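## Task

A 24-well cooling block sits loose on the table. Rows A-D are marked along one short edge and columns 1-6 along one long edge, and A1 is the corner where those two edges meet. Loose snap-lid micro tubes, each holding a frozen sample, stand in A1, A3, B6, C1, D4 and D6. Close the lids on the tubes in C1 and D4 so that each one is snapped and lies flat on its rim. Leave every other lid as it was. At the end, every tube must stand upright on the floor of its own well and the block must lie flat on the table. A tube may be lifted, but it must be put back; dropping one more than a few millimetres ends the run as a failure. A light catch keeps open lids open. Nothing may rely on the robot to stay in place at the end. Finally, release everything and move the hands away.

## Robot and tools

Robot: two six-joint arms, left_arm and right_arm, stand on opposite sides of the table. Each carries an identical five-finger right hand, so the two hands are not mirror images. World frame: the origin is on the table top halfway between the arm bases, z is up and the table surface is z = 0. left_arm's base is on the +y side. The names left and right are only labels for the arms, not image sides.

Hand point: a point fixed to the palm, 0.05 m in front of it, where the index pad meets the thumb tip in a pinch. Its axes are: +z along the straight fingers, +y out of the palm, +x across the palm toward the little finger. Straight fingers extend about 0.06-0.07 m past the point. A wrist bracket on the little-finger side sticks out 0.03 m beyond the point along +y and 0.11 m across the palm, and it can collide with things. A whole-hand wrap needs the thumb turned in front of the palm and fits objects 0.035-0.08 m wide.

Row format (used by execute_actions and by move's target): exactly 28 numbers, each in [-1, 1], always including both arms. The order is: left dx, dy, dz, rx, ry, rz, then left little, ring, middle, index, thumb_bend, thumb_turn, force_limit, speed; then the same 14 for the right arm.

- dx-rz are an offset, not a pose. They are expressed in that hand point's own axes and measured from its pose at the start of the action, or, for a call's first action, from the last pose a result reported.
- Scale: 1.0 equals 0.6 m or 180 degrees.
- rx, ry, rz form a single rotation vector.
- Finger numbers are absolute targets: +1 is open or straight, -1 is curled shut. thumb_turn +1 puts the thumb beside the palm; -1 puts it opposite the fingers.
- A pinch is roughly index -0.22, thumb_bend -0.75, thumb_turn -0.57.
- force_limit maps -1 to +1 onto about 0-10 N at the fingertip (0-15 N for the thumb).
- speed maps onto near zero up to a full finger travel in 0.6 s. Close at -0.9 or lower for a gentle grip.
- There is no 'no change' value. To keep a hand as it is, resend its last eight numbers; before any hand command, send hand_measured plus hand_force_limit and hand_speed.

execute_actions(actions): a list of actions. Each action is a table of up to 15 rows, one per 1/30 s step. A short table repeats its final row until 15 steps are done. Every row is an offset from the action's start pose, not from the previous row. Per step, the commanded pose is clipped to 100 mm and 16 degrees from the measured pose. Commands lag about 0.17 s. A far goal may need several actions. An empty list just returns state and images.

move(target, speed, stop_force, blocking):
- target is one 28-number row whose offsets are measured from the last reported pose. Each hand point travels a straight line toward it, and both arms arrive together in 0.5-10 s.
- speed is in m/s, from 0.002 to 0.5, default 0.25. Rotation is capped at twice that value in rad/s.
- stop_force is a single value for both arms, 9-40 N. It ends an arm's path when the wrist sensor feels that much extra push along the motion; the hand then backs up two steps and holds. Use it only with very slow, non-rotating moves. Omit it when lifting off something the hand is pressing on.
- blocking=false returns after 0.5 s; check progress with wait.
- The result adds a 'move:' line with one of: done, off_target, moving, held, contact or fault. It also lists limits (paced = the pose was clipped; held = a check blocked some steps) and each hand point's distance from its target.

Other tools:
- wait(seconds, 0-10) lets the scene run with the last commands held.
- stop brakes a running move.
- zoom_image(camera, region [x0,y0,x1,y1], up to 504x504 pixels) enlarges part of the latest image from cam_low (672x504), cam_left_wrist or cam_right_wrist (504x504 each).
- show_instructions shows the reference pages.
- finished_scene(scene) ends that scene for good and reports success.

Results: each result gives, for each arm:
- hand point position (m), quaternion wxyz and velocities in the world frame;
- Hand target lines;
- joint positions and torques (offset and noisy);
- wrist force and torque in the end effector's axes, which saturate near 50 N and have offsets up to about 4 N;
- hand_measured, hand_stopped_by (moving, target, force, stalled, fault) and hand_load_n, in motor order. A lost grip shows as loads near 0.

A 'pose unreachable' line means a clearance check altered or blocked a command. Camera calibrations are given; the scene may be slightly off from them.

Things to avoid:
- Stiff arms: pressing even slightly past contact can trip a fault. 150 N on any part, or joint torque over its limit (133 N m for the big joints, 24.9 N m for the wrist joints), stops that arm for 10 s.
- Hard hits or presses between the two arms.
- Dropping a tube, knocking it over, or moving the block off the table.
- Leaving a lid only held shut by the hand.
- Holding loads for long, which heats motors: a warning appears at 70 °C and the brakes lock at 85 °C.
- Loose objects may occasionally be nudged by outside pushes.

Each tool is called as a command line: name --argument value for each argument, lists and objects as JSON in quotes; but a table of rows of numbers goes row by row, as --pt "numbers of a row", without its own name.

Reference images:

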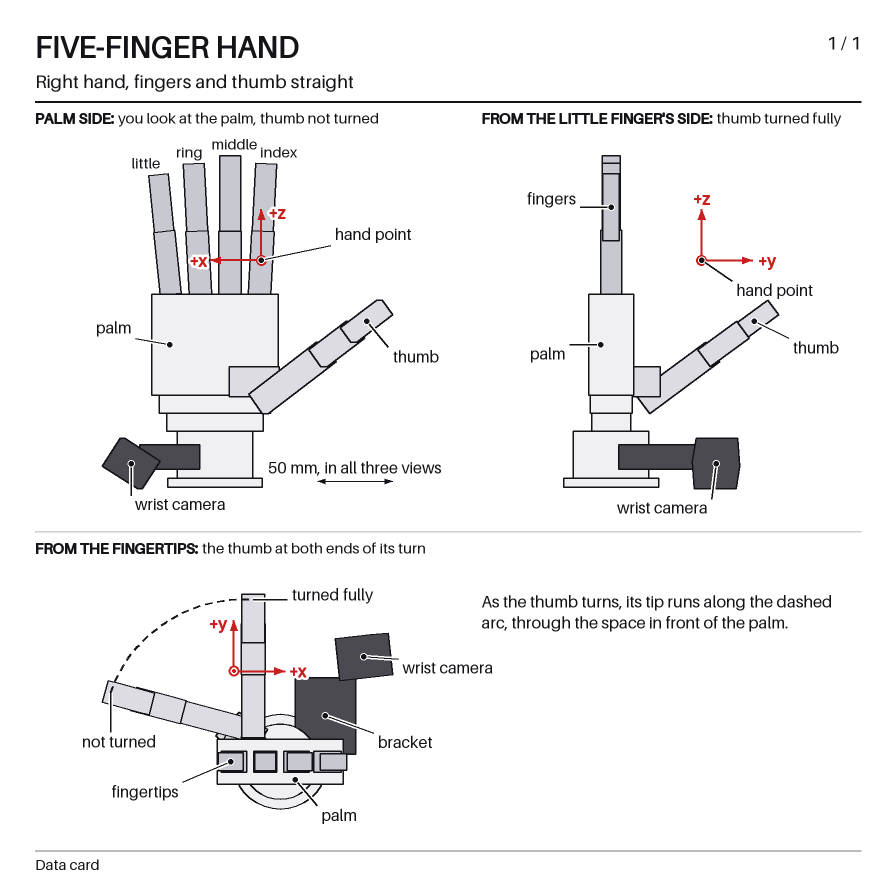

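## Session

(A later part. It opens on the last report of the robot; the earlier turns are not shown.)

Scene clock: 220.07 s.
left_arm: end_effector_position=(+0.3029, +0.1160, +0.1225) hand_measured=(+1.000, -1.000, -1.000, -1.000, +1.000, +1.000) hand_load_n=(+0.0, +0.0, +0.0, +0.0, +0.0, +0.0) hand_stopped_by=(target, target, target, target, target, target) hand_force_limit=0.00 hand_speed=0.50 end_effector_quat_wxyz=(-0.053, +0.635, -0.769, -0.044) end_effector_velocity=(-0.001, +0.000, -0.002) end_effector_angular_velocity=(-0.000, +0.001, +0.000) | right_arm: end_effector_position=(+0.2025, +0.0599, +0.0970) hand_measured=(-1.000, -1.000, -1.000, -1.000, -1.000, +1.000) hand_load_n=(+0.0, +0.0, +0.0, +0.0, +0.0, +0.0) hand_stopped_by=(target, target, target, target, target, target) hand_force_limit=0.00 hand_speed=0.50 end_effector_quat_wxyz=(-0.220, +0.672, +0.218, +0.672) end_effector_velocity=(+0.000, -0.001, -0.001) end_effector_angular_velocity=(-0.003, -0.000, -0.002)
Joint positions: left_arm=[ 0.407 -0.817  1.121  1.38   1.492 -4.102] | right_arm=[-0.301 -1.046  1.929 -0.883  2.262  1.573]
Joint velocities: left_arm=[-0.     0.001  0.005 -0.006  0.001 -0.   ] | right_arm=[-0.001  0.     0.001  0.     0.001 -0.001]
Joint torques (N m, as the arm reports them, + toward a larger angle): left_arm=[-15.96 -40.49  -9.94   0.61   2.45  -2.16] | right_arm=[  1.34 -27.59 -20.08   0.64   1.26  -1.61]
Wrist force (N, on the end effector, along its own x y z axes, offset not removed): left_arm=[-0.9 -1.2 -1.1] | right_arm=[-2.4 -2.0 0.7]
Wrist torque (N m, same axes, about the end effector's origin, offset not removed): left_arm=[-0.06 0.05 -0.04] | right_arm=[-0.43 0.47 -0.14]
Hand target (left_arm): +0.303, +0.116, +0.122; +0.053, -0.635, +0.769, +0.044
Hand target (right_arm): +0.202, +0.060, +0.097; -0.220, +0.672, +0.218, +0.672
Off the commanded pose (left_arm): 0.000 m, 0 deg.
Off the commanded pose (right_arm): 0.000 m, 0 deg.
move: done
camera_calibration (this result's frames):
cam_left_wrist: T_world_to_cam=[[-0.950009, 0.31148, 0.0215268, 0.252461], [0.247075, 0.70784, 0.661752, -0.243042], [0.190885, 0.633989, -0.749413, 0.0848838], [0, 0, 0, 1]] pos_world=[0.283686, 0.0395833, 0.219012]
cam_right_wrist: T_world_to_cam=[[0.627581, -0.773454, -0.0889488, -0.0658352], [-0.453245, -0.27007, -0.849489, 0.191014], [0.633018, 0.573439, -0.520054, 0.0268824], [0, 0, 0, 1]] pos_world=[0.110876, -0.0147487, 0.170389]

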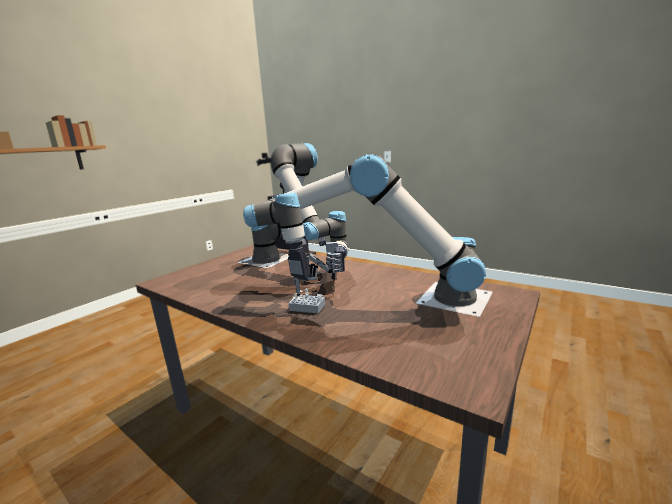

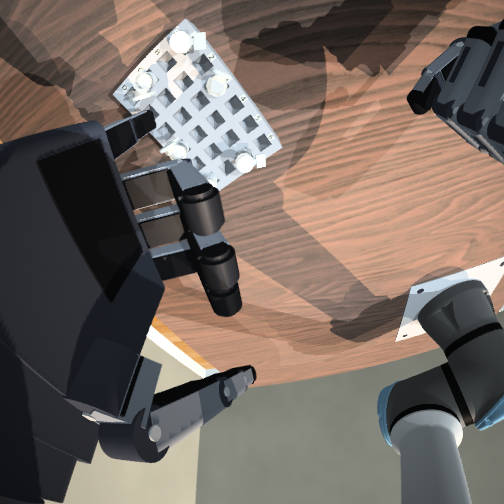

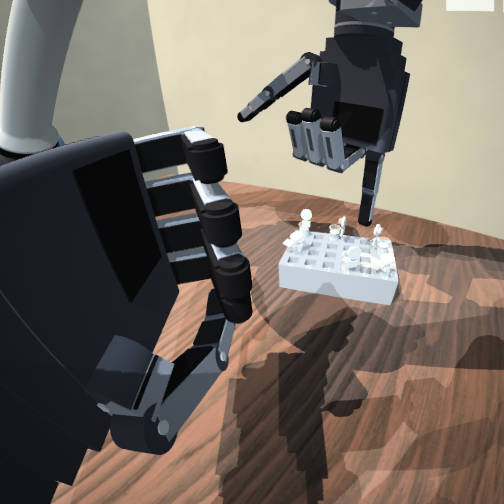

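move --target '[0.01048,0.00333,0.00273,0,0,0,1,-1,-1,-1,1,1,0,0.5, 0,0,0,0,0,0,-1,-1,-1,-1,-1,1,0,0.5]' --speed 0.01

zoom_image --camera "cam_right_wrist" --region '[325, 190, 405, 270]'

zoom_image --camera "cam_left_wrist" --region '[110, 50, 210, 150]'

Scene clock: 231.30 s.
left_arm: end_effector_position=(+0.2999, +0.1107, +0.1201) hand_measured=(+1.000, -1.000, -1.000, -1.000, +1.000, +1.000) hand_load_n=(+0.0, +0.0, +0.0, +0.0, +0.0, +0.0) hand_stopped_by=(target, target, target, target, target, target) hand_force_limit=0.00 hand_speed=0.50 end_effector_quat_wxyz=(-0.053, +0.635, -0.769, -0.044) end_effector_velocity=(-0.001, -0.003, -0.001) end_effector_angular_velocity=(-0.001, +0.001, +0.000) | right_arm: end_effector_position=(+0.2025, +0.0599, +0.0970) hand_measured=(-1.000, -1.000, -1.000, -1.000, -1.000, +1.000) hand_load_n=(+0.0, +0.0, +0.0, +0.0, +0.0, +0.0) hand_stopped_by=(target, target, target, target, target, target) hand_force_limit=0.00 hand_speed=0.50 end_effector_quat_wxyz=(-0.220, +0.672, +0.218, +0.672) end_effector_velocity=(+0.000, -0.000, +0.000) end_effector_angular_velocity=(+0.001, +0.000, -0.001)
Joint positions: left_arm=[ 0.398 -0.809  1.113  1.38   1.493 -4.11 ] | right_arm=[-0.301 -1.046  1.929 -0.883  2.262  1.573]
Joint velocities: left_arm=[-0.003  0.003 -0.005  0.001  0.001 -0.004] | right_arm=[-0.001 -0.001 -0.     0.     0.     0.   ]
Joint torques (N m, as the arm reports them, + toward a larger angle): left_arm=[-13.77 -39.62 -27.14   4.55   2.83  -2.2 ] | right_arm=[ -0.99 -34.26 -11.27   0.16   1.05  -1.5 ]
Wrist force (N, on the end effector, along its own x y z axes, offset not removed): left_arm=[-0.7 0.4 0.6] | right_arm=[-1.3 -1.1 -1.7]
Wrist torque (N m, same axes, about the end effector's origin, offset not removed): left_arm=[-0.15 0.05 0.06] | right_arm=[-0.24 0.36 -0.09]
Hand target (left_arm): +0.300, +0.111, +0.120; +0.053, -0.635, +0.769, +0.044
Hand target (right_arm): +0.203, +0.060, +0.097; -0.220, +0.672, +0.218, +0.672
Off the commanded pose (left_arm): 0.000 m, 0 deg.
Off the commanded pose (right_arm): 0.000 m, 0 deg.
move: done
camera_calibration (this result's frames):
cam_left_wrist: T_world_to_cam=[[-0.950007, 0.311487, 0.0215297, 0.25133], [0.247087, 0.707854, 0.661734, -0.236993], [0.190881, 0.633971, -0.74943, 0.0870112], [0, 0, 0, 1]] pos_world=[0.280714, 0.0343079, 0.216624]
cam_right_wrist: T_world_to_cam=[[0.627623, -0.773418, -0.08896, -0.0657992], [-0.453226, -0.270079, -0.849496, 0.191012], [0.63299, 0.573482, -0.520041, 0.0268849], [0, 0, 0, 1]] pos_world=[0.110851, -0.0147199, 0.170392]

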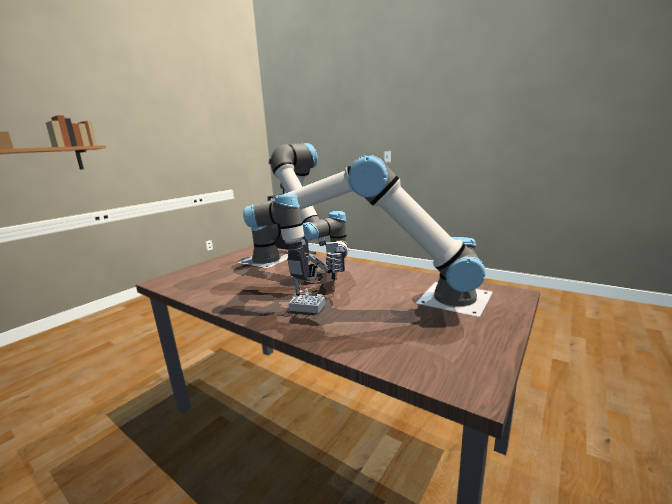

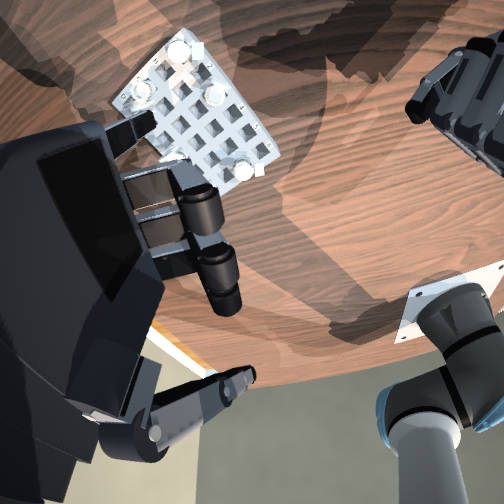

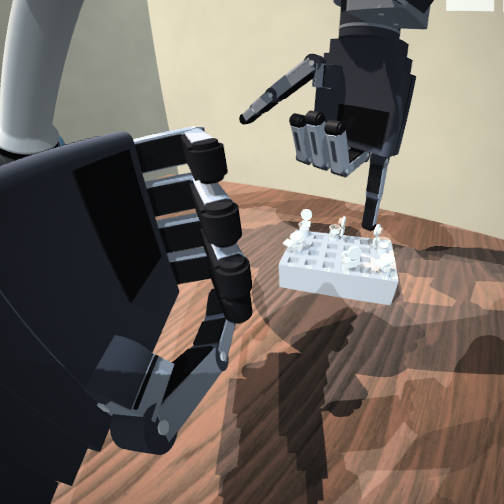

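Region (325, 190, 405, 270) of cam_right_wrist's 504x504 image, scaled by 6.300, with more detail than that image has.

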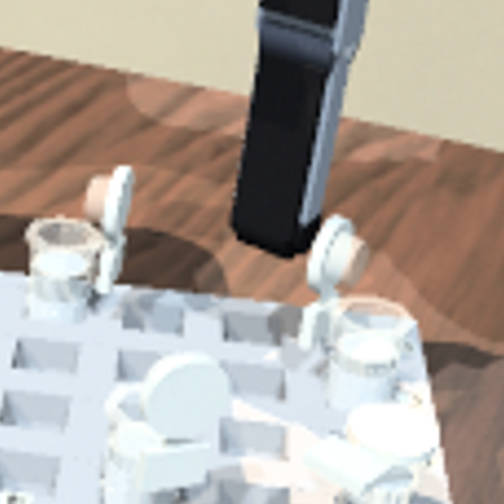

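Region (110, 50, 210, 150) of cam_left_wrist's 504x504 image, scaled by 5.040, with more detail than that image has.

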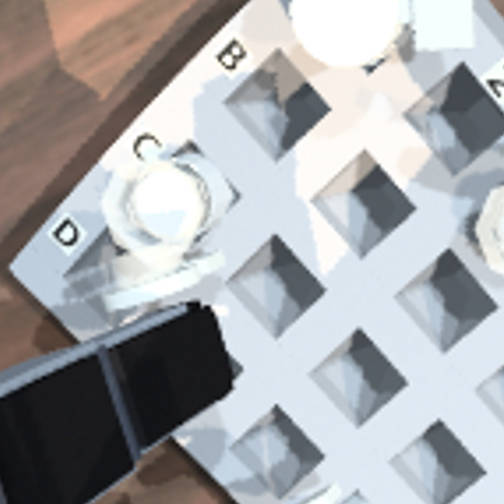

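move --target '[0.01155,0,-0.00162,0,0,0,1,-1,-1,-1,1,1,0,0.5, 0,0,0,0,0,0,-1,-1,-1,-1,-1,1,0,0.5]' --speed 0.005

zoom_image --camera "cam_right_wrist" --region '[325, 190, 405, 270]'

zoom_image --camera "cam_left_wrist" --region '[110, 50, 210, 150]'

Scene clock: 235.07 s.
left_arm: end_effector_position=(+0.2986, +0.1040, +0.1201) hand_measured=(+1.000, -1.000, -1.000, -1.000, +1.000, +1.000) hand_load_n=(+0.0, +0.0, +0.0, +0.0, +0.0, +0.0) hand_stopped_by=(target, target, target, target, target, target) hand_force_limit=0.00 hand_speed=0.50 end_effector_quat_wxyz=(-0.053, +0.635, -0.769, -0.044) end_effector_velocity=(+0.000, -0.001, -0.000) end_effector_angular_velocity=(-0.000, -0.001, +0.001) | right_arm: end_effector_position=(+0.2025, +0.0599, +0.0970) hand_measured=(-1.000, -1.000, -1.000, -1.000, -1.000, +1.000) hand_load_n=(+0.0, +0.0, +0.0, +0.0, +0.0, +0.0) hand_stopped_by=(target, target, target, target, target, target) hand_force_limit=0.00 hand_speed=0.50 end_effector_quat_wxyz=(-0.220, +0.672, +0.218, +0.672) end_effector_velocity=(+0.001, -0.001, -0.000) end_effector_angular_velocity=(-0.000, +0.001, -0.003)
Joint positions: left_arm=[ 0.391 -0.797  1.092  1.39   1.494 -4.117] | right_arm=[-0.301 -1.046  1.929 -0.883  2.262  1.573]
Joint velocities: left_arm=[-0.001  0.002 -0.004  0.001 -0.    -0.002] | right_arm=[-0.002  0.     0.    -0.     0.001  0.001]
Joint torques (N m, as the arm reports them, + toward a larger angle): left_arm=[-13.4  -39.67 -28.35   4.38   2.64  -2.18] | right_arm=[  4.02 -32.22 -19.95  -1.74   0.36  -1.51]
Wrist force (N, on the end effector, along its own x y z axes, offset not removed): left_arm=[-1.6 1.0 -1.7] | right_arm=[-0.7 -1.0 0.2]
Wrist torque (N m, same axes, about the end effector's origin, offset not removed): left_arm=[0.06 0.21 -0.13] | right_arm=[-0.27 0.18 -0.13]
Hand target (left_arm): +0.299, +0.104, +0.120; +0.053, -0.635, +0.769, +0.044
Hand target (right_arm): +0.202, +0.060, +0.097; -0.220, +0.672, +0.218, +0.672
Off the commanded pose (left_arm): 0.000 m, 0 deg.
Off the commanded pose (right_arm): 0.000 m, 0 deg.
move: done
camera_calibration (this result's frames):
cam_left_wrist: T_world_to_cam=[[-0.950006, 0.31149, 0.0215284, 0.252186], [0.247092, 0.707866, 0.661719, -0.231919], [0.190879, 0.633956, -0.749443, 0.0915279], [0, 0, 0, 1]] pos_world=[0.279412, 0.0275899, 0.216631]
cam_right_wrist: T_world_to_cam=[[0.627576, -0.773455, -0.0889667, -0.065822], [-0.45324, -0.270042, -0.8495, 0.191033], [0.633026, 0.573449, -0.520033, 0.026874], [0, 0, 0, 1]] pos_world=[0.11088, -0.0147344, 0.170402]

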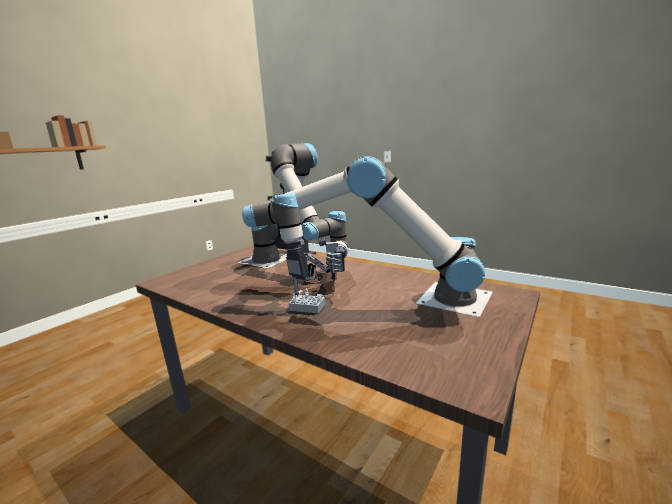

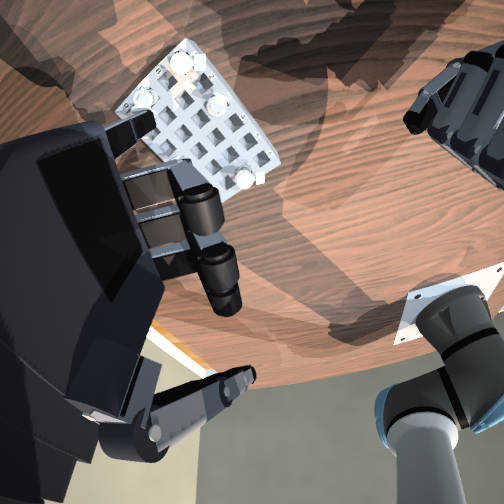

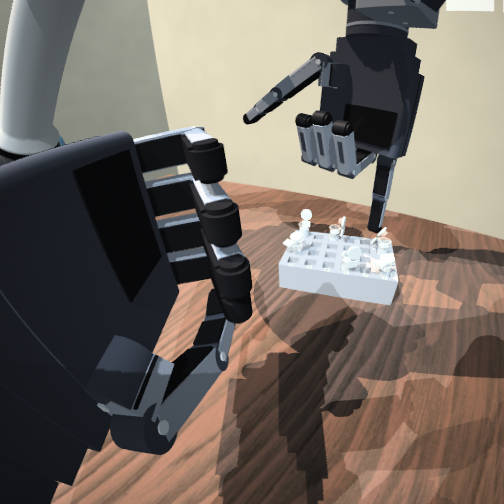

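Region (325, 190, 405, 270) of cam_right_wrist's 504x504 image, scaled by 6.300, with more detail than that image has.

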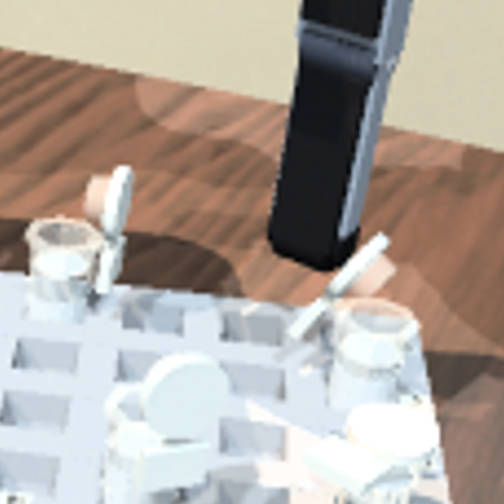

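Region (110, 50, 210, 150) of cam_left_wrist's 504x504 image, scaled by 5.040, with more detail than that image has.

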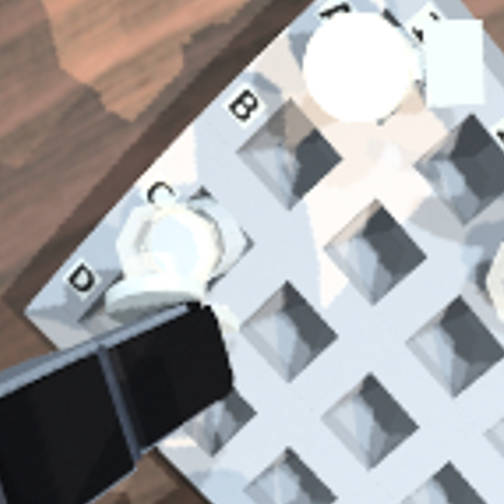

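move --target '[0.01155,0,-0.00162,0,0,0,1,-1,-1,-1,1,1,0,0.5, 0,0,0,0,0,0,-1,-1,-1,-1,-1,1,0,0.5]' --speed 0.006

zoom_image --camera "cam_right_wrist" --region '[335, 190, 415, 270]'

zoom_image --camera "cam_left_wrist" --region '[110, 60, 210, 160]'

Scene clock: 238.07 s.
left_arm: end_effector_position=(+0.2973, +0.0973, +0.1201) hand_measured=(+1.000, -1.000, -1.000, -1.000, +1.000, +1.000) hand_load_n=(+0.0, +0.0, +0.0, +0.0, +0.0, +0.0) hand_stopped_by=(target, target, target, target, target, target) hand_force_limit=0.00 hand_speed=0.50 end_effector_quat_wxyz=(-0.053, +0.635, -0.769, -0.044) end_effector_velocity=(-0.001, -0.001, -0.000) end_effector_angular_velocity=(+0.001, +0.001, +0.000) | right_arm: end_effector_position=(+0.2025, +0.0599, +0.0970) hand_measured=(-1.000, -1.000, -1.000, -1.000, -1.000, +1.000) hand_load_n=(+0.0, +0.0, +0.0, +0.0, +0.0, +0.0) hand_stopped_by=(target, target, target, target, target, target) hand_force_limit=0.00 hand_speed=0.50 end_effector_quat_wxyz=(-0.220, +0.672, +0.218, +0.672) end_effector_velocity=(-0.000, -0.000, -0.000) end_effector_angular_velocity=(-0.000, +0.000, +0.001)
Joint positions: left_arm=[ 0.385 -0.785  1.07   1.4    1.495 -4.124] | right_arm=[-0.301 -1.046  1.929 -0.883  2.262  1.573]
Joint velocities: left_arm=[-0.001  0.003 -0.004  0.002  0.001 -0.002] | right_arm=[ 0.  0.  0. -0. -0.  0.]
Joint torques (N m, as the arm reports them, + toward a larger angle): left_arm=[-14.01 -41.52 -24.92   4.49   2.56  -1.82] | right_arm=[ -4.41 -37.17 -16.38  -1.77   0.22  -1.62]
Wrist force (N, on the end effector, along its own x y z axes, offset not removed): left_arm=[-2.1 1.1 2.7] | right_arm=[-1.0 -1.1 -0.7]
Wrist torque (N m, same axes, about the end effector's origin, offset not removed): left_arm=[-0.04 0.28 -0.04] | right_arm=[-0.25 0.30 -0.06]
Hand target (left_arm): +0.297, +0.097, +0.120; +0.053, -0.635, +0.769, +0.044
Hand target (right_arm): +0.203, +0.060, +0.097; -0.220, +0.672, +0.218, +0.672
Off the commanded pose (left_arm): 0.000 m, 0 deg.
Off the commanded pose (right_arm): 0.000 m, 0 deg.
move: done
camera_calibration (this result's frames):
cam_left_wrist: T_world_to_cam=[[-0.950005, 0.311493, 0.0215238, 0.25304], [0.247096, 0.70788, 0.661702, -0.226869], [0.190879, 0.633938, -0.749458, 0.096028], [0, 0, 0, 1]] pos_world=[0.278118, 0.0209004, 0.216642]
cam_right_wrist: T_world_to_cam=[[0.627623, -0.773418, -0.08896, -0.0657992], [-0.453226, -0.270079, -0.849496, 0.191012], [0.63299, 0.573482, -0.520041, 0.0268849], [0, 0, 0, 1]] pos_world=[0.110851, -0.0147199, 0.170392]

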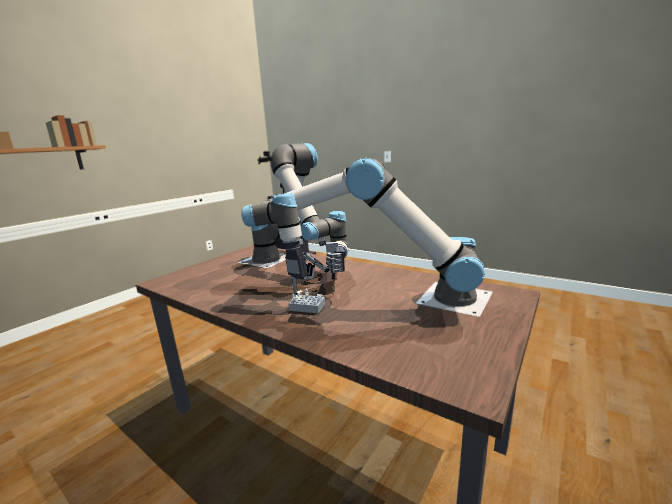

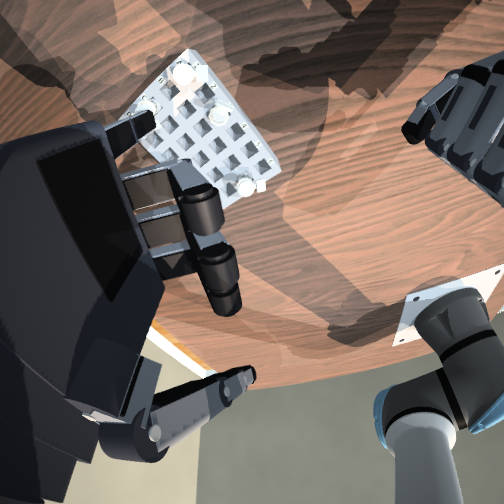

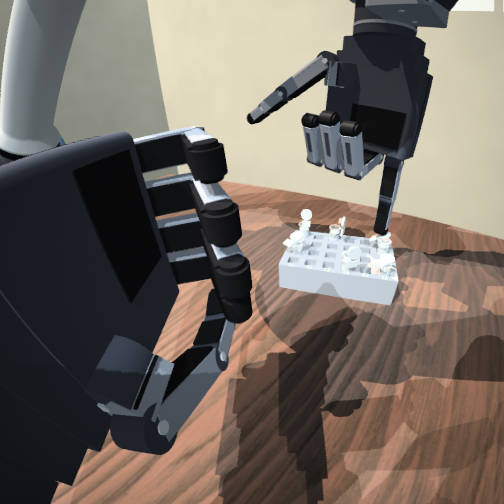

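Region (335, 190, 415, 270) of cam_right_wrist's 504x504 image, scaled by 6.300, with more detail than that image has.

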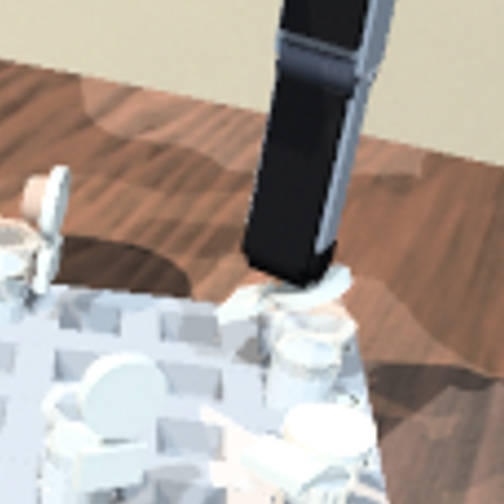

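Region (110, 60, 210, 160) of cam_left_wrist's 504x504 image, scaled by 5.040, with more detail than that image has.

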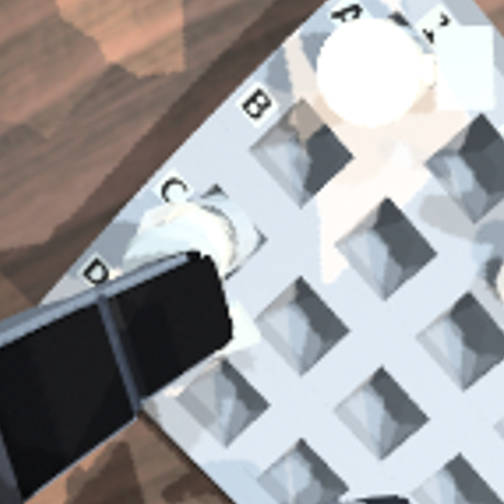

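move --target '[0.00955,0,0.00202,0,0,0,1,-1,-1,-1,1,1,0,0.5, 0,0,0,0,0,0,-1,-1,-1,-1,-1,1,0,0.5]' --speed 0.006

zoom_image --camera "cam_right_wrist" --region '[345, 200, 415, 270]'

zoom_image --camera "cam_left_wrist" --region '[110, 70, 200, 160]'

Scene clock: 242.30 s.
left_arm: end_effector_position=(+0.2963, +0.0921, +0.1182) hand_measured=(+1.000, -1.000, -1.000, -1.000, +1.000, +1.000) hand_load_n=(+0.0, +0.0, +0.0, +0.0, +0.0, +0.0) hand_stopped_by=(target, target, target, target, target, target) hand_force_limit=0.00 hand_speed=0.50 end_effector_quat_wxyz=(-0.053, +0.635, -0.769, -0.044) end_effector_velocity=(-0.000, -0.002, -0.001) end_effector_angular_velocity=(-0.001, -0.000, +0.001) | right_arm: end_effector_position=(+0.2025, +0.0599, +0.0970) hand_measured=(-1.000, -1.000, -1.000, -1.000, -1.000, +1.000) hand_load_n=(+0.0, +0.0, +0.0, +0.0, +0.0, +0.0) hand_stopped_by=(target, target, target, target, target, target) hand_force_limit=0.00 hand_speed=0.50 end_effector_quat_wxyz=(-0.220, +0.672, +0.218, +0.672) end_effector_velocity=(+0.000, -0.000, +0.001) end_effector_angular_velocity=(+0.001, -0.000, -0.001)
Joint positions: left_arm=[ 0.38  -0.773  1.055  1.404  1.495 -4.129] | right_arm=[-0.301 -1.046  1.929 -0.883  2.262  1.573]
Joint velocities: left_arm=[-0.001  0.003 -0.004 -0.     0.001 -0.002] | right_arm=[ 0.    -0.001 -0.    -0.     0.001 -0.   ]
Joint torques (N m, as the arm reports them, + toward a larger angle): left_arm=[-14.85 -38.12 -28.19   3.95   2.84  -1.91] | right_arm=[  1.16 -34.86 -11.74  -1.77   0.23  -1.56]
Wrist force (N, on the end effector, along its own x y z axes, offset not removed): left_arm=[-1.3 -0.4 -4.0] | right_arm=[-1.0 -0.9 0.3]
Wrist torque (N m, same axes, about the end effector's origin, offset not removed): left_arm=[0.23 0.23 -0.01] | right_arm=[-0.30 0.21 -0.10]
Hand target (left_arm): +0.296, +0.092, +0.118; +0.053, -0.635, +0.769, +0.044
Hand target (right_arm): +0.202, +0.060, +0.097; -0.220, +0.672, +0.218, +0.672
Off the commanded pose (left_arm): 0.000 m, 0 deg.
Off the commanded pose (right_arm): 0.000 m, 0 deg.
move: done
camera_calibration (this result's frames):
cam_left_wrist: T_world_to_cam=[[-0.950004, 0.311496, 0.0215196, 0.253747], [0.2471, 0.707896, 0.661684, -0.221637], [0.190878, 0.63392, -0.749474, 0.0981109], [0, 0, 0, 1]] pos_world=[0.2771, 0.0156604, 0.214725]
cam_right_wrist: T_world_to_cam=[[0.627576, -0.773456, -0.0889665, -0.0658221], [-0.45324, -0.270042, -0.8495, 0.191033], [0.633026, 0.573449, -0.520033, 0.026874], [0, 0, 0, 1]] pos_world=[0.11088, -0.0147345, 0.170402]

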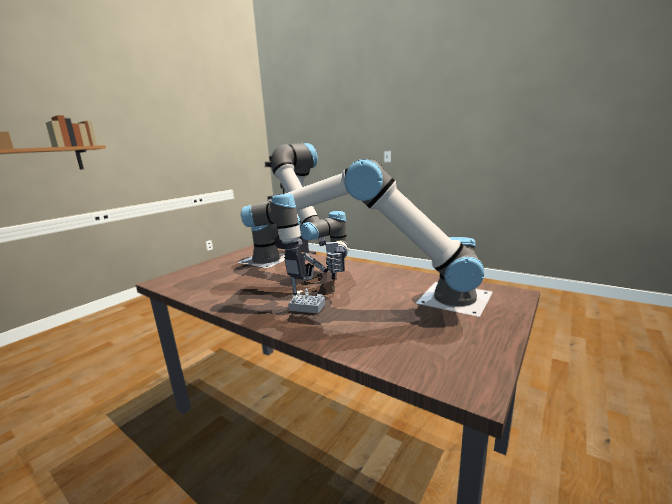

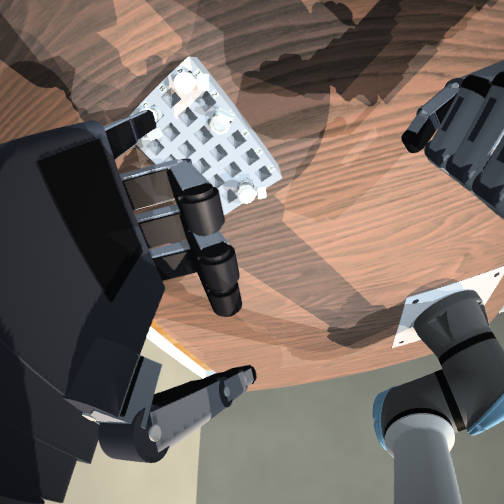

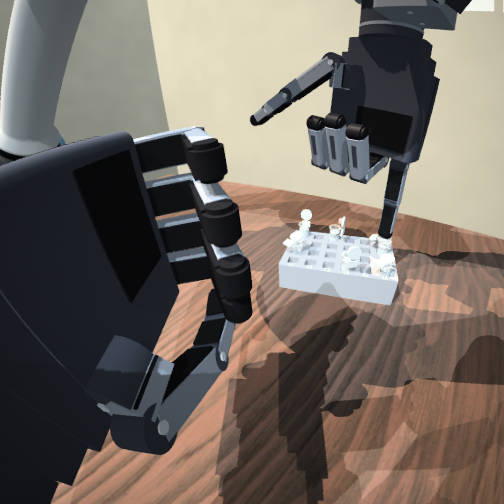

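Region (345, 200, 415, 270) of cam_right_wrist's 504x504 image, scaled by 7.200, with more detail than that image has.

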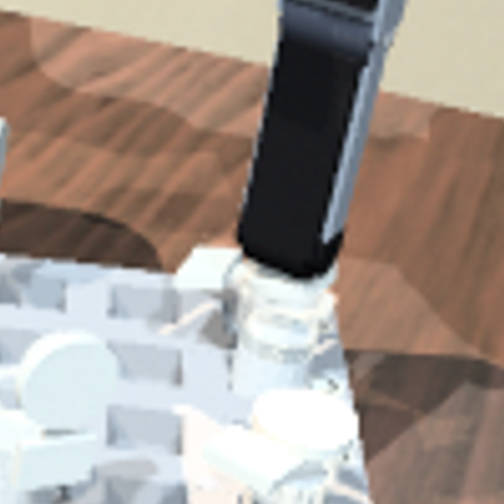

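Region (110, 70, 200, 160) of cam_left_wrist's 504x504 image, scaled by 5.600, with more detail than that image has.

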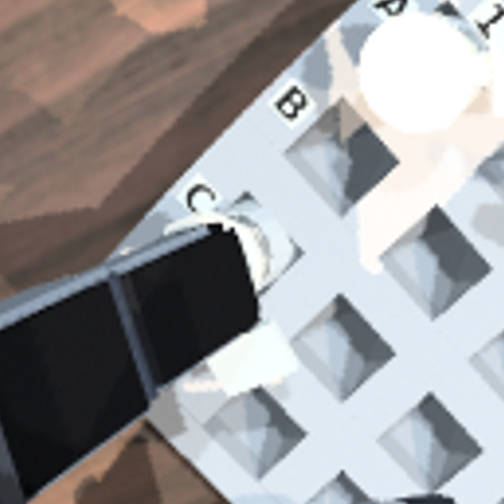

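move --target '[0.0014,0,0.0099,0,0,0,1,-1,-1,-1,1,1,0,0.5, 0,0,0,0,0,0,-1,-1,-1,-1,-1,1,0,0.5]' --speed 0.002 --stop_force 14

zoom_image --camera "cam_right_wrist" --region '[345, 200, 415, 270]'

Scene clock: 247.03 s.
left_arm: end_effector_position=(+0.2963, +0.0920, +0.1137) hand_measured=(+1.000, -1.000, -1.000, -1.000, +1.000, +1.000) hand_load_n=(-1.0, +0.0, +0.0, +0.0, +0.0, +0.0) hand_stopped_by=(target, target, target, target, target, target) hand_force_limit=0.00 hand_speed=0.50 end_effector_quat_wxyz=(-0.053, +0.635, -0.769, -0.044) end_effector_velocity=(+0.000, +0.000, -0.000) end_effector_angular_velocity=(+0.001, -0.001, -0.000) | right_arm: end_effector_position=(+0.2025, +0.0599, +0.0970) hand_measured=(-1.000, -1.000, -1.000, -1.000, -1.000, +1.000) hand_load_n=(+0.0, +0.0, +0.0, +0.0, +0.0, +0.0) hand_stopped_by=(target, target, target, target, target, target) hand_force_limit=0.00 hand_speed=0.50 end_effector_quat_wxyz=(-0.220, +0.672, +0.218, +0.672) end_effector_velocity=(+0.001, +0.000, +0.000) end_effector_angular_velocity=(-0.000, -0.000, -0.000)
Joint positions: left_arm=[ 0.38  -0.77   1.061  1.395  1.495 -4.129] | right_arm=[-0.301 -1.046  1.929 -0.883  2.262  1.573]
Joint velocities: left_arm=[-0.    -0.     0.     0.    -0.002 -0.   ] | right_arm=[-0.001  0.    -0.001 -0.    -0.001 -0.001]
Joint torques (N m, as the arm reports them, + toward a larger angle): left_arm=[ 14.46 -38.08 -17.26   2.48   1.78   1.24] | right_arm=[ -8.24 -41.07 -14.63  -1.78   0.29  -1.51]
Wrist force (N, on the end effector, along its own x y z axes, offset not removed): left_arm=[-3.0 0.0 -17.9] | right_arm=[-1.3 -0.2 0.8]
Wrist torque (N m, same axes, about the end effector's origin, offset not removed): left_arm=[0.79 1.46 -0.31] | right_arm=[-0.20 0.23 -0.15]
Hand target (left_arm): +0.296, +0.092, +0.114; +0.053, -0.635, +0.769, +0.044
Hand target (right_arm): +0.203, +0.060, +0.097; -0.220, +0.672, +0.218, +0.672
Off the commanded pose (left_arm): 0.002 m, 0 deg.
Off the commanded pose (right_arm): 0.000 m, 0 deg.
move: contact (left_arm)
camera_calibration (this result's frames):
cam_left_wrist: T_world_to_cam=[[-0.950001, 0.311506, 0.0214927, 0.253843], [0.2471, 0.707929, 0.661648, -0.218647], [0.190892, 0.633877, -0.749507, 0.0948309], [0, 0, 0, 1]] pos_world=[0.277076, 0.0156017, 0.210288]
cam_right_wrist: T_world_to_cam=[[0.627622, -0.773419, -0.08896, -0.0657998], [-0.453227, -0.270078, -0.849496, 0.191013], [0.63299, 0.573481, -0.520041, 0.0268845], [0, 0, 0, 1]] pos_world=[0.110852, -0.0147202, 0.170392]

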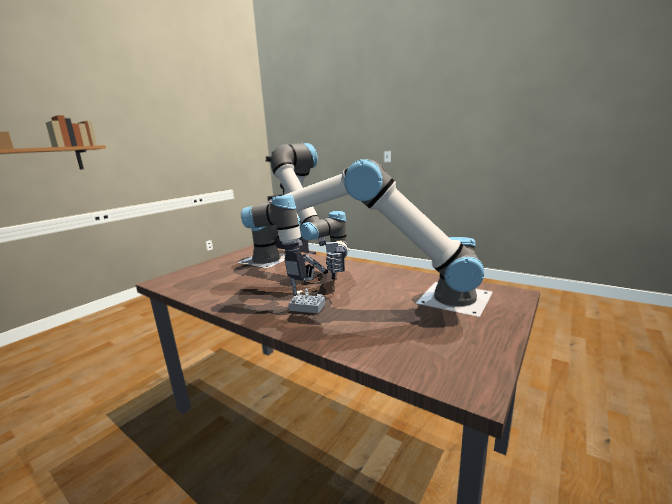

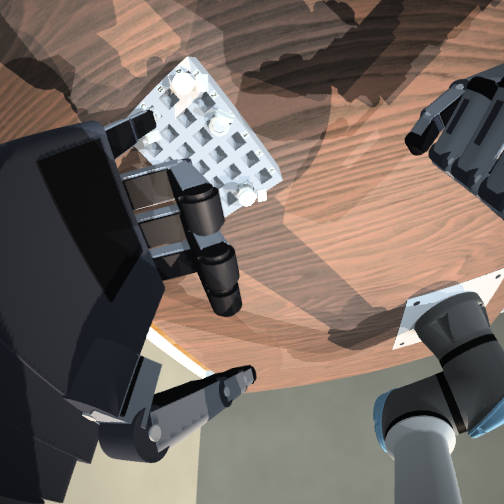

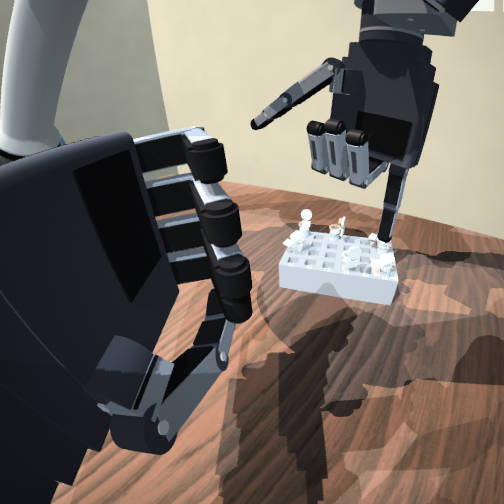

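Region (345, 200, 415, 270) of cam_right_wrist's 504x504 image, scaled by 7.200, with more detail than that image has.

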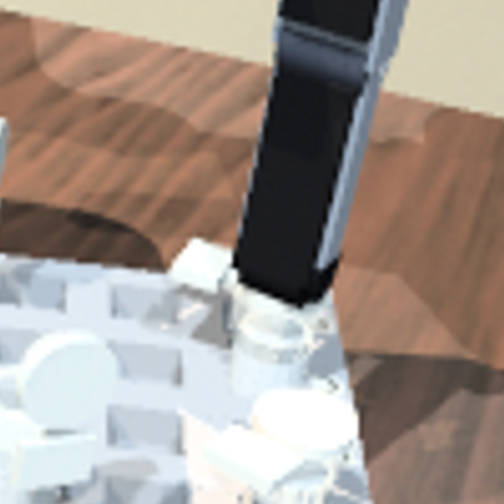

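move --target '[-0.0042,0,-0.0297,0,0,0,1,-1,-1,-1,1,1,0,0.5, 0,0,0,0,0,0,-1,-1,-1,-1,-1,1,0,0.5]' --speed 0.02

zoom_image --camera "cam_right_wrist" --region '[355, 215, 410, 270]'

zoom_image --camera "cam_left_wrist" --region '[120, 70, 220, 170]'

Scene clock: 250.73 s.
left_arm: end_effector_position=(+0.2963, +0.0921, +0.1315) hand_measured=(+1.000, -1.000, -1.000, -1.000, +1.000, +1.000) hand_load_n=(+0.0, +0.0, +0.0, +0.0, +0.0, +0.0) hand_stopped_by=(target, target, target, target, target, target) hand_force_limit=0.00 hand_speed=0.50 end_effector_quat_wxyz=(-0.053, +0.635, -0.769, -0.044) end_effector_velocity=(+0.000, +0.001, +0.002) end_effector_angular_velocity=(+0.003, +0.000, -0.000) | right_arm: end_effector_position=(+0.2025, +0.0599, +0.0970) hand_measured=(-1.000, -1.000, -1.000, -1.000, -1.000, +1.000) hand_load_n=(+0.0, +0.0, +0.0, +0.0, +0.0, +0.0) hand_stopped_by=(target, target, target, target, target, target) hand_force_limit=0.00 hand_speed=0.50 end_effector_quat_wxyz=(-0.220, +0.672, +0.218, +0.672) end_effector_velocity=(+0.000, +0.000, +0.000) end_effector_angular_velocity=(+0.001, -0.000, -0.001)
Joint positions: left_arm=[ 0.38  -0.783  1.037  1.432  1.495 -4.129] | right_arm=[-0.301 -1.046  1.929 -0.883  2.262  1.573]
Joint velocities: left_arm=[ 0.    -0.001 -0.002  0.006 -0.001  0.   ] | right_arm=[-0.     0.    -0.001 -0.     0.001  0.   ]
Joint torques (N m, as the arm reports them, + toward a larger angle): left_arm=[ 15.81 -60.93 -28.78   4.55   0.92   1.4 ] | right_arm=[  2.21 -34.23 -11.44  -1.76   0.22  -1.59]
Wrist force (N, on the end effector, along its own x y z axes, offset not removed): left_arm=[-0.3 -2.4 1.8] | right_arm=[-1.5 -1.1 -0.3]
Wrist torque (N m, same axes, about the end effector's origin, offset not removed): left_arm=[-0.47 0.01 -0.19] | right_arm=[-0.24 0.32 -0.08]
Hand target (left_arm): +0.296, +0.092, +0.132; +0.053, -0.635, +0.769, +0.044
Hand target (right_arm): +0.202, +0.060, +0.097; -0.220, +0.672, +0.218, +0.672
Off the commanded pose (left_arm): 0.000 m, 0 deg.
Off the commanded pose (right_arm): 0.000 m, 0 deg.
move: done
camera_calibration (this result's frames):
cam_left_wrist: T_world_to_cam=[[-0.949997, 0.311518, 0.0214929, 0.253465], [0.247112, 0.707936, 0.661636, -0.230442], [0.190896, 0.633863, -0.749517, 0.1081], [0, 0, 0, 1]] pos_world=[0.2771, 0.0156589, 0.228043]
cam_right_wrist: T_world_to_cam=[[0.627576, -0.773456, -0.0889665, -0.0658221], [-0.45324, -0.270042, -0.8495, 0.191033], [0.633026, 0.573449, -0.520033, 0.026874], [0, 0, 0, 1]] pos_world=[0.11088, -0.0147345, 0.170402]

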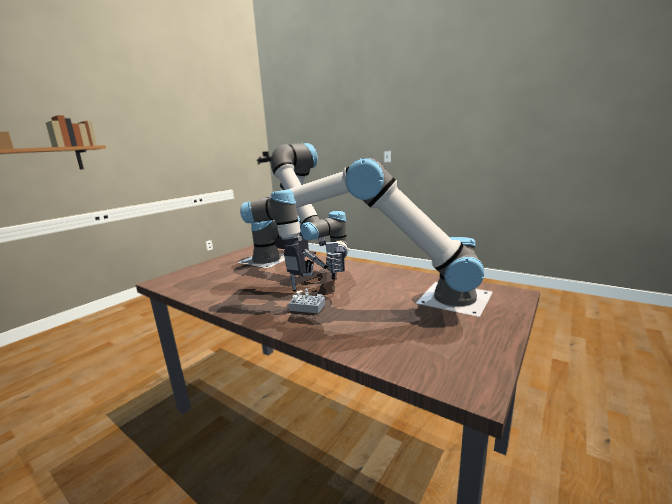

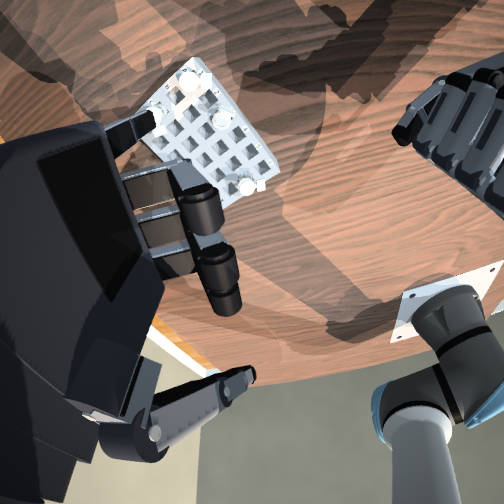

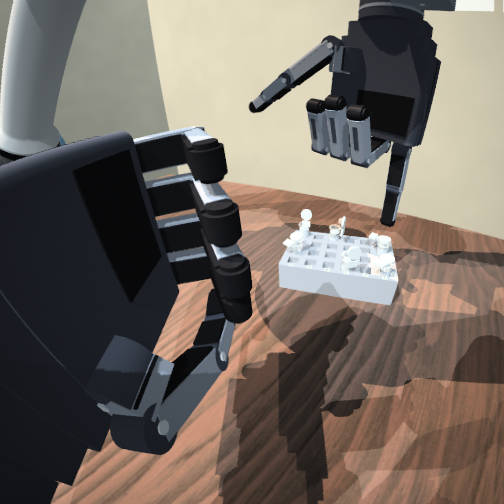

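Region (355, 215, 410, 270) of cam_right_wrist's 504x504 image, scaled by 9.164, with more detail than that image has.

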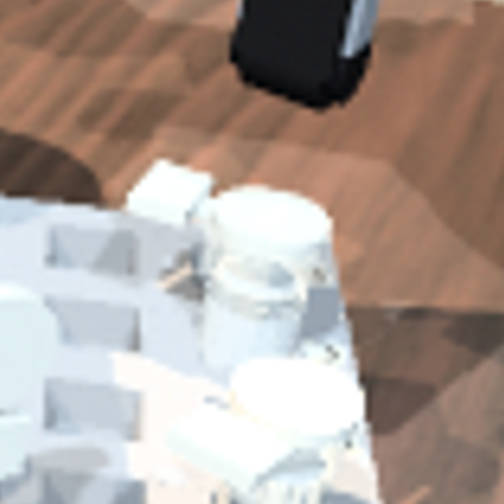

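Region (120, 70, 220, 170) of cam_left_wrist's 504x504 image, scaled by 5.040, with more detail than that image has.

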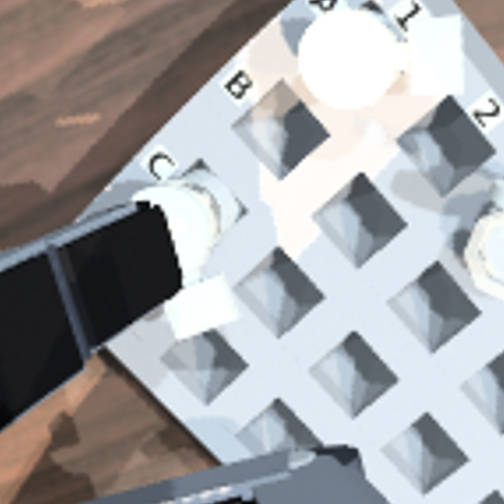

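move --target '[-0.01,0.03555,0.0076,-0.0174,0.0109,-0.1416,1,-1,-1,-1,1,1,0,0.5, 0,0,0,0,0,0,-1,-1,-1,-1,-1,1,0,0.5]' --speed 0.15

zoom_image --camera "cam_right_wrist" --region '[310, 180, 400, 270]'

zoom_image --camera "cam_left_wrist" --region '[110, 60, 230, 180]'

Scene clock: 272.33 s.
left_arm: end_effector_position=(+0.2767, +0.1025, +0.1278) hand_measured=(+1.000, -1.000, -1.000, -1.000, +1.000, +1.000) hand_load_n=(+0.0, +0.0, +0.0, +0.0, +0.0, +0.0) hand_stopped_by=(target, target, target, target, target, target) hand_force_limit=0.00 hand_speed=0.50 end_effector_quat_wxyz=(-0.031, +0.791, -0.610, -0.042) end_effector_velocity=(-0.001, +0.001, -0.000) end_effector_angular_velocity=(-0.001, -0.000, +0.016) | right_arm: end_effector_position=(+0.2025, +0.0599, +0.0970) hand_measured=(-1.000, -1.000, -1.000, -1.000, -1.000, +1.000) hand_load_n=(+0.0, +0.0, +0.0, +0.0, +0.0, +0.0) hand_stopped_by=(target, target, target, target, target, target) hand_force_limit=0.00 hand_speed=0.50 end_effector_quat_wxyz=(-0.220, +0.672, +0.218, +0.672) end_effector_velocity=(-0.001, +0.001, +0.000) end_effector_angular_velocity=(+0.000, -0.000, +0.002)
Joint positions: left_arm=[ 0.423 -0.867  1.188  1.353  1.553 -4.528] | right_arm=[-0.301 -1.046  1.929 -0.883  2.262  1.573]
Joint velocities: left_arm=[ 0.001 -0.005  0.008 -0.005  0.002 -0.015] | right_arm=[ 0.002  0.    -0.001 -0.     0.     0.   ]
Joint torques (N m, as the arm reports them, + toward a larger angle): left_arm=[ 15.75 -57.24  -8.6    1.24   2.91  -1.88] | right_arm=[ -8.29 -40.75 -14.66  -1.77   0.23  -1.54]
Wrist force (N, on the end effector, along its own x y z axes, offset not removed): left_arm=[0.3 0.4 1.8] | right_arm=[0.8 -0.3 -1.2]
Wrist torque (N m, same axes, about the end effector's origin, offset not removed): left_arm=[-0.14 -0.02 0.13] | right_arm=[-0.13 0.01 0.02]
Hand target (left_arm): +0.277, +0.103, +0.128; -0.031, +0.791, -0.609, -0.042
Hand target (right_arm): +0.203, +0.060, +0.097; -0.220, +0.672, +0.218, +0.672
Off the commanded pose (left_arm): 0.000 m, 0 deg.
Off the commanded pose (right_arm): 0.000 m, 0 deg.
move: done
camera_calibration (this result's frames):
cam_left_wrist: T_world_to_cam=[[-0.991547, -0.128507, 0.017901, 0.288741], [-0.0878818, 0.766679, 0.635987, -0.140613], [-0.0954532, 0.629038, -0.771492, 0.185022], [0, 0, 0, 1]] pos_world=[0.291604, 0.0285246, 0.227002]
cam_right_wrist: T_world_to_cam=[[0.627619, -0.773421, -0.0889599, -0.0658008], [-0.453227, -0.270077, -0.849496, 0.191013], [0.632992, 0.573479, -0.520041, 0.0268836], [0, 0, 0, 1]] pos_world=[0.110853, -0.0147206, 0.170392]

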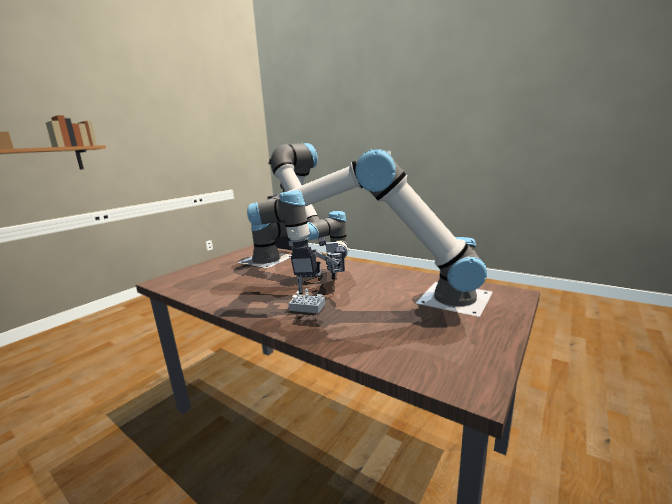

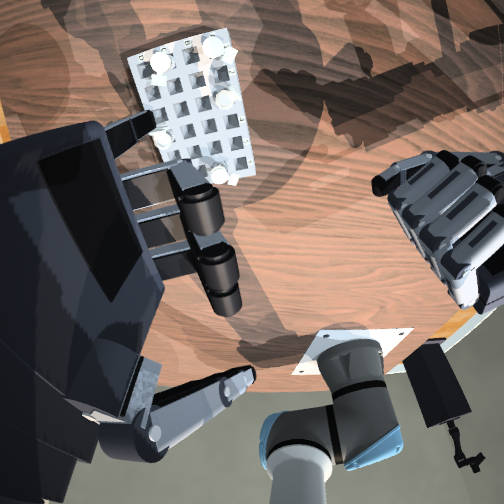

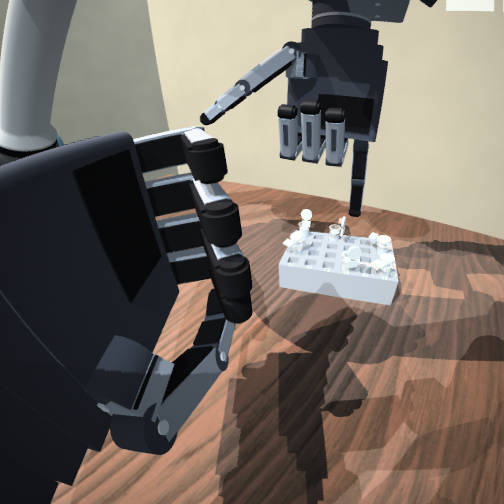

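Region (310, 180, 400, 270) of cam_right_wrist's 504x504 image, scaled by 5.600, with more detail than that image has.

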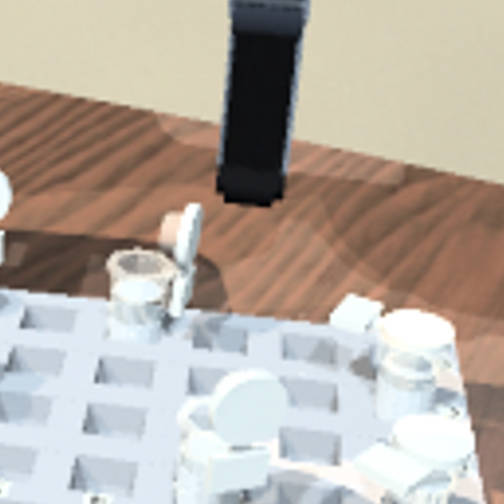

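Region (110, 60, 230, 180) of cam_left_wrist's 504x504 image, scaled by 4.200, with more detail than that image has.

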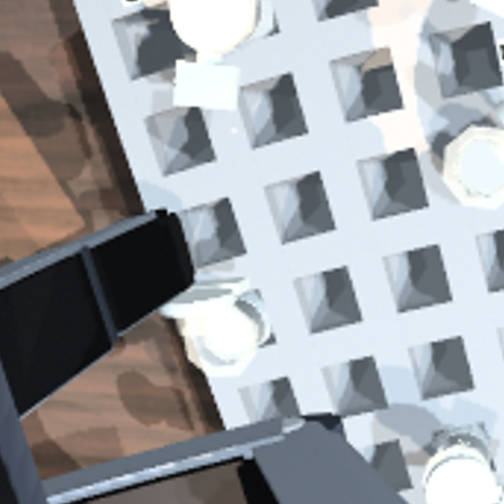

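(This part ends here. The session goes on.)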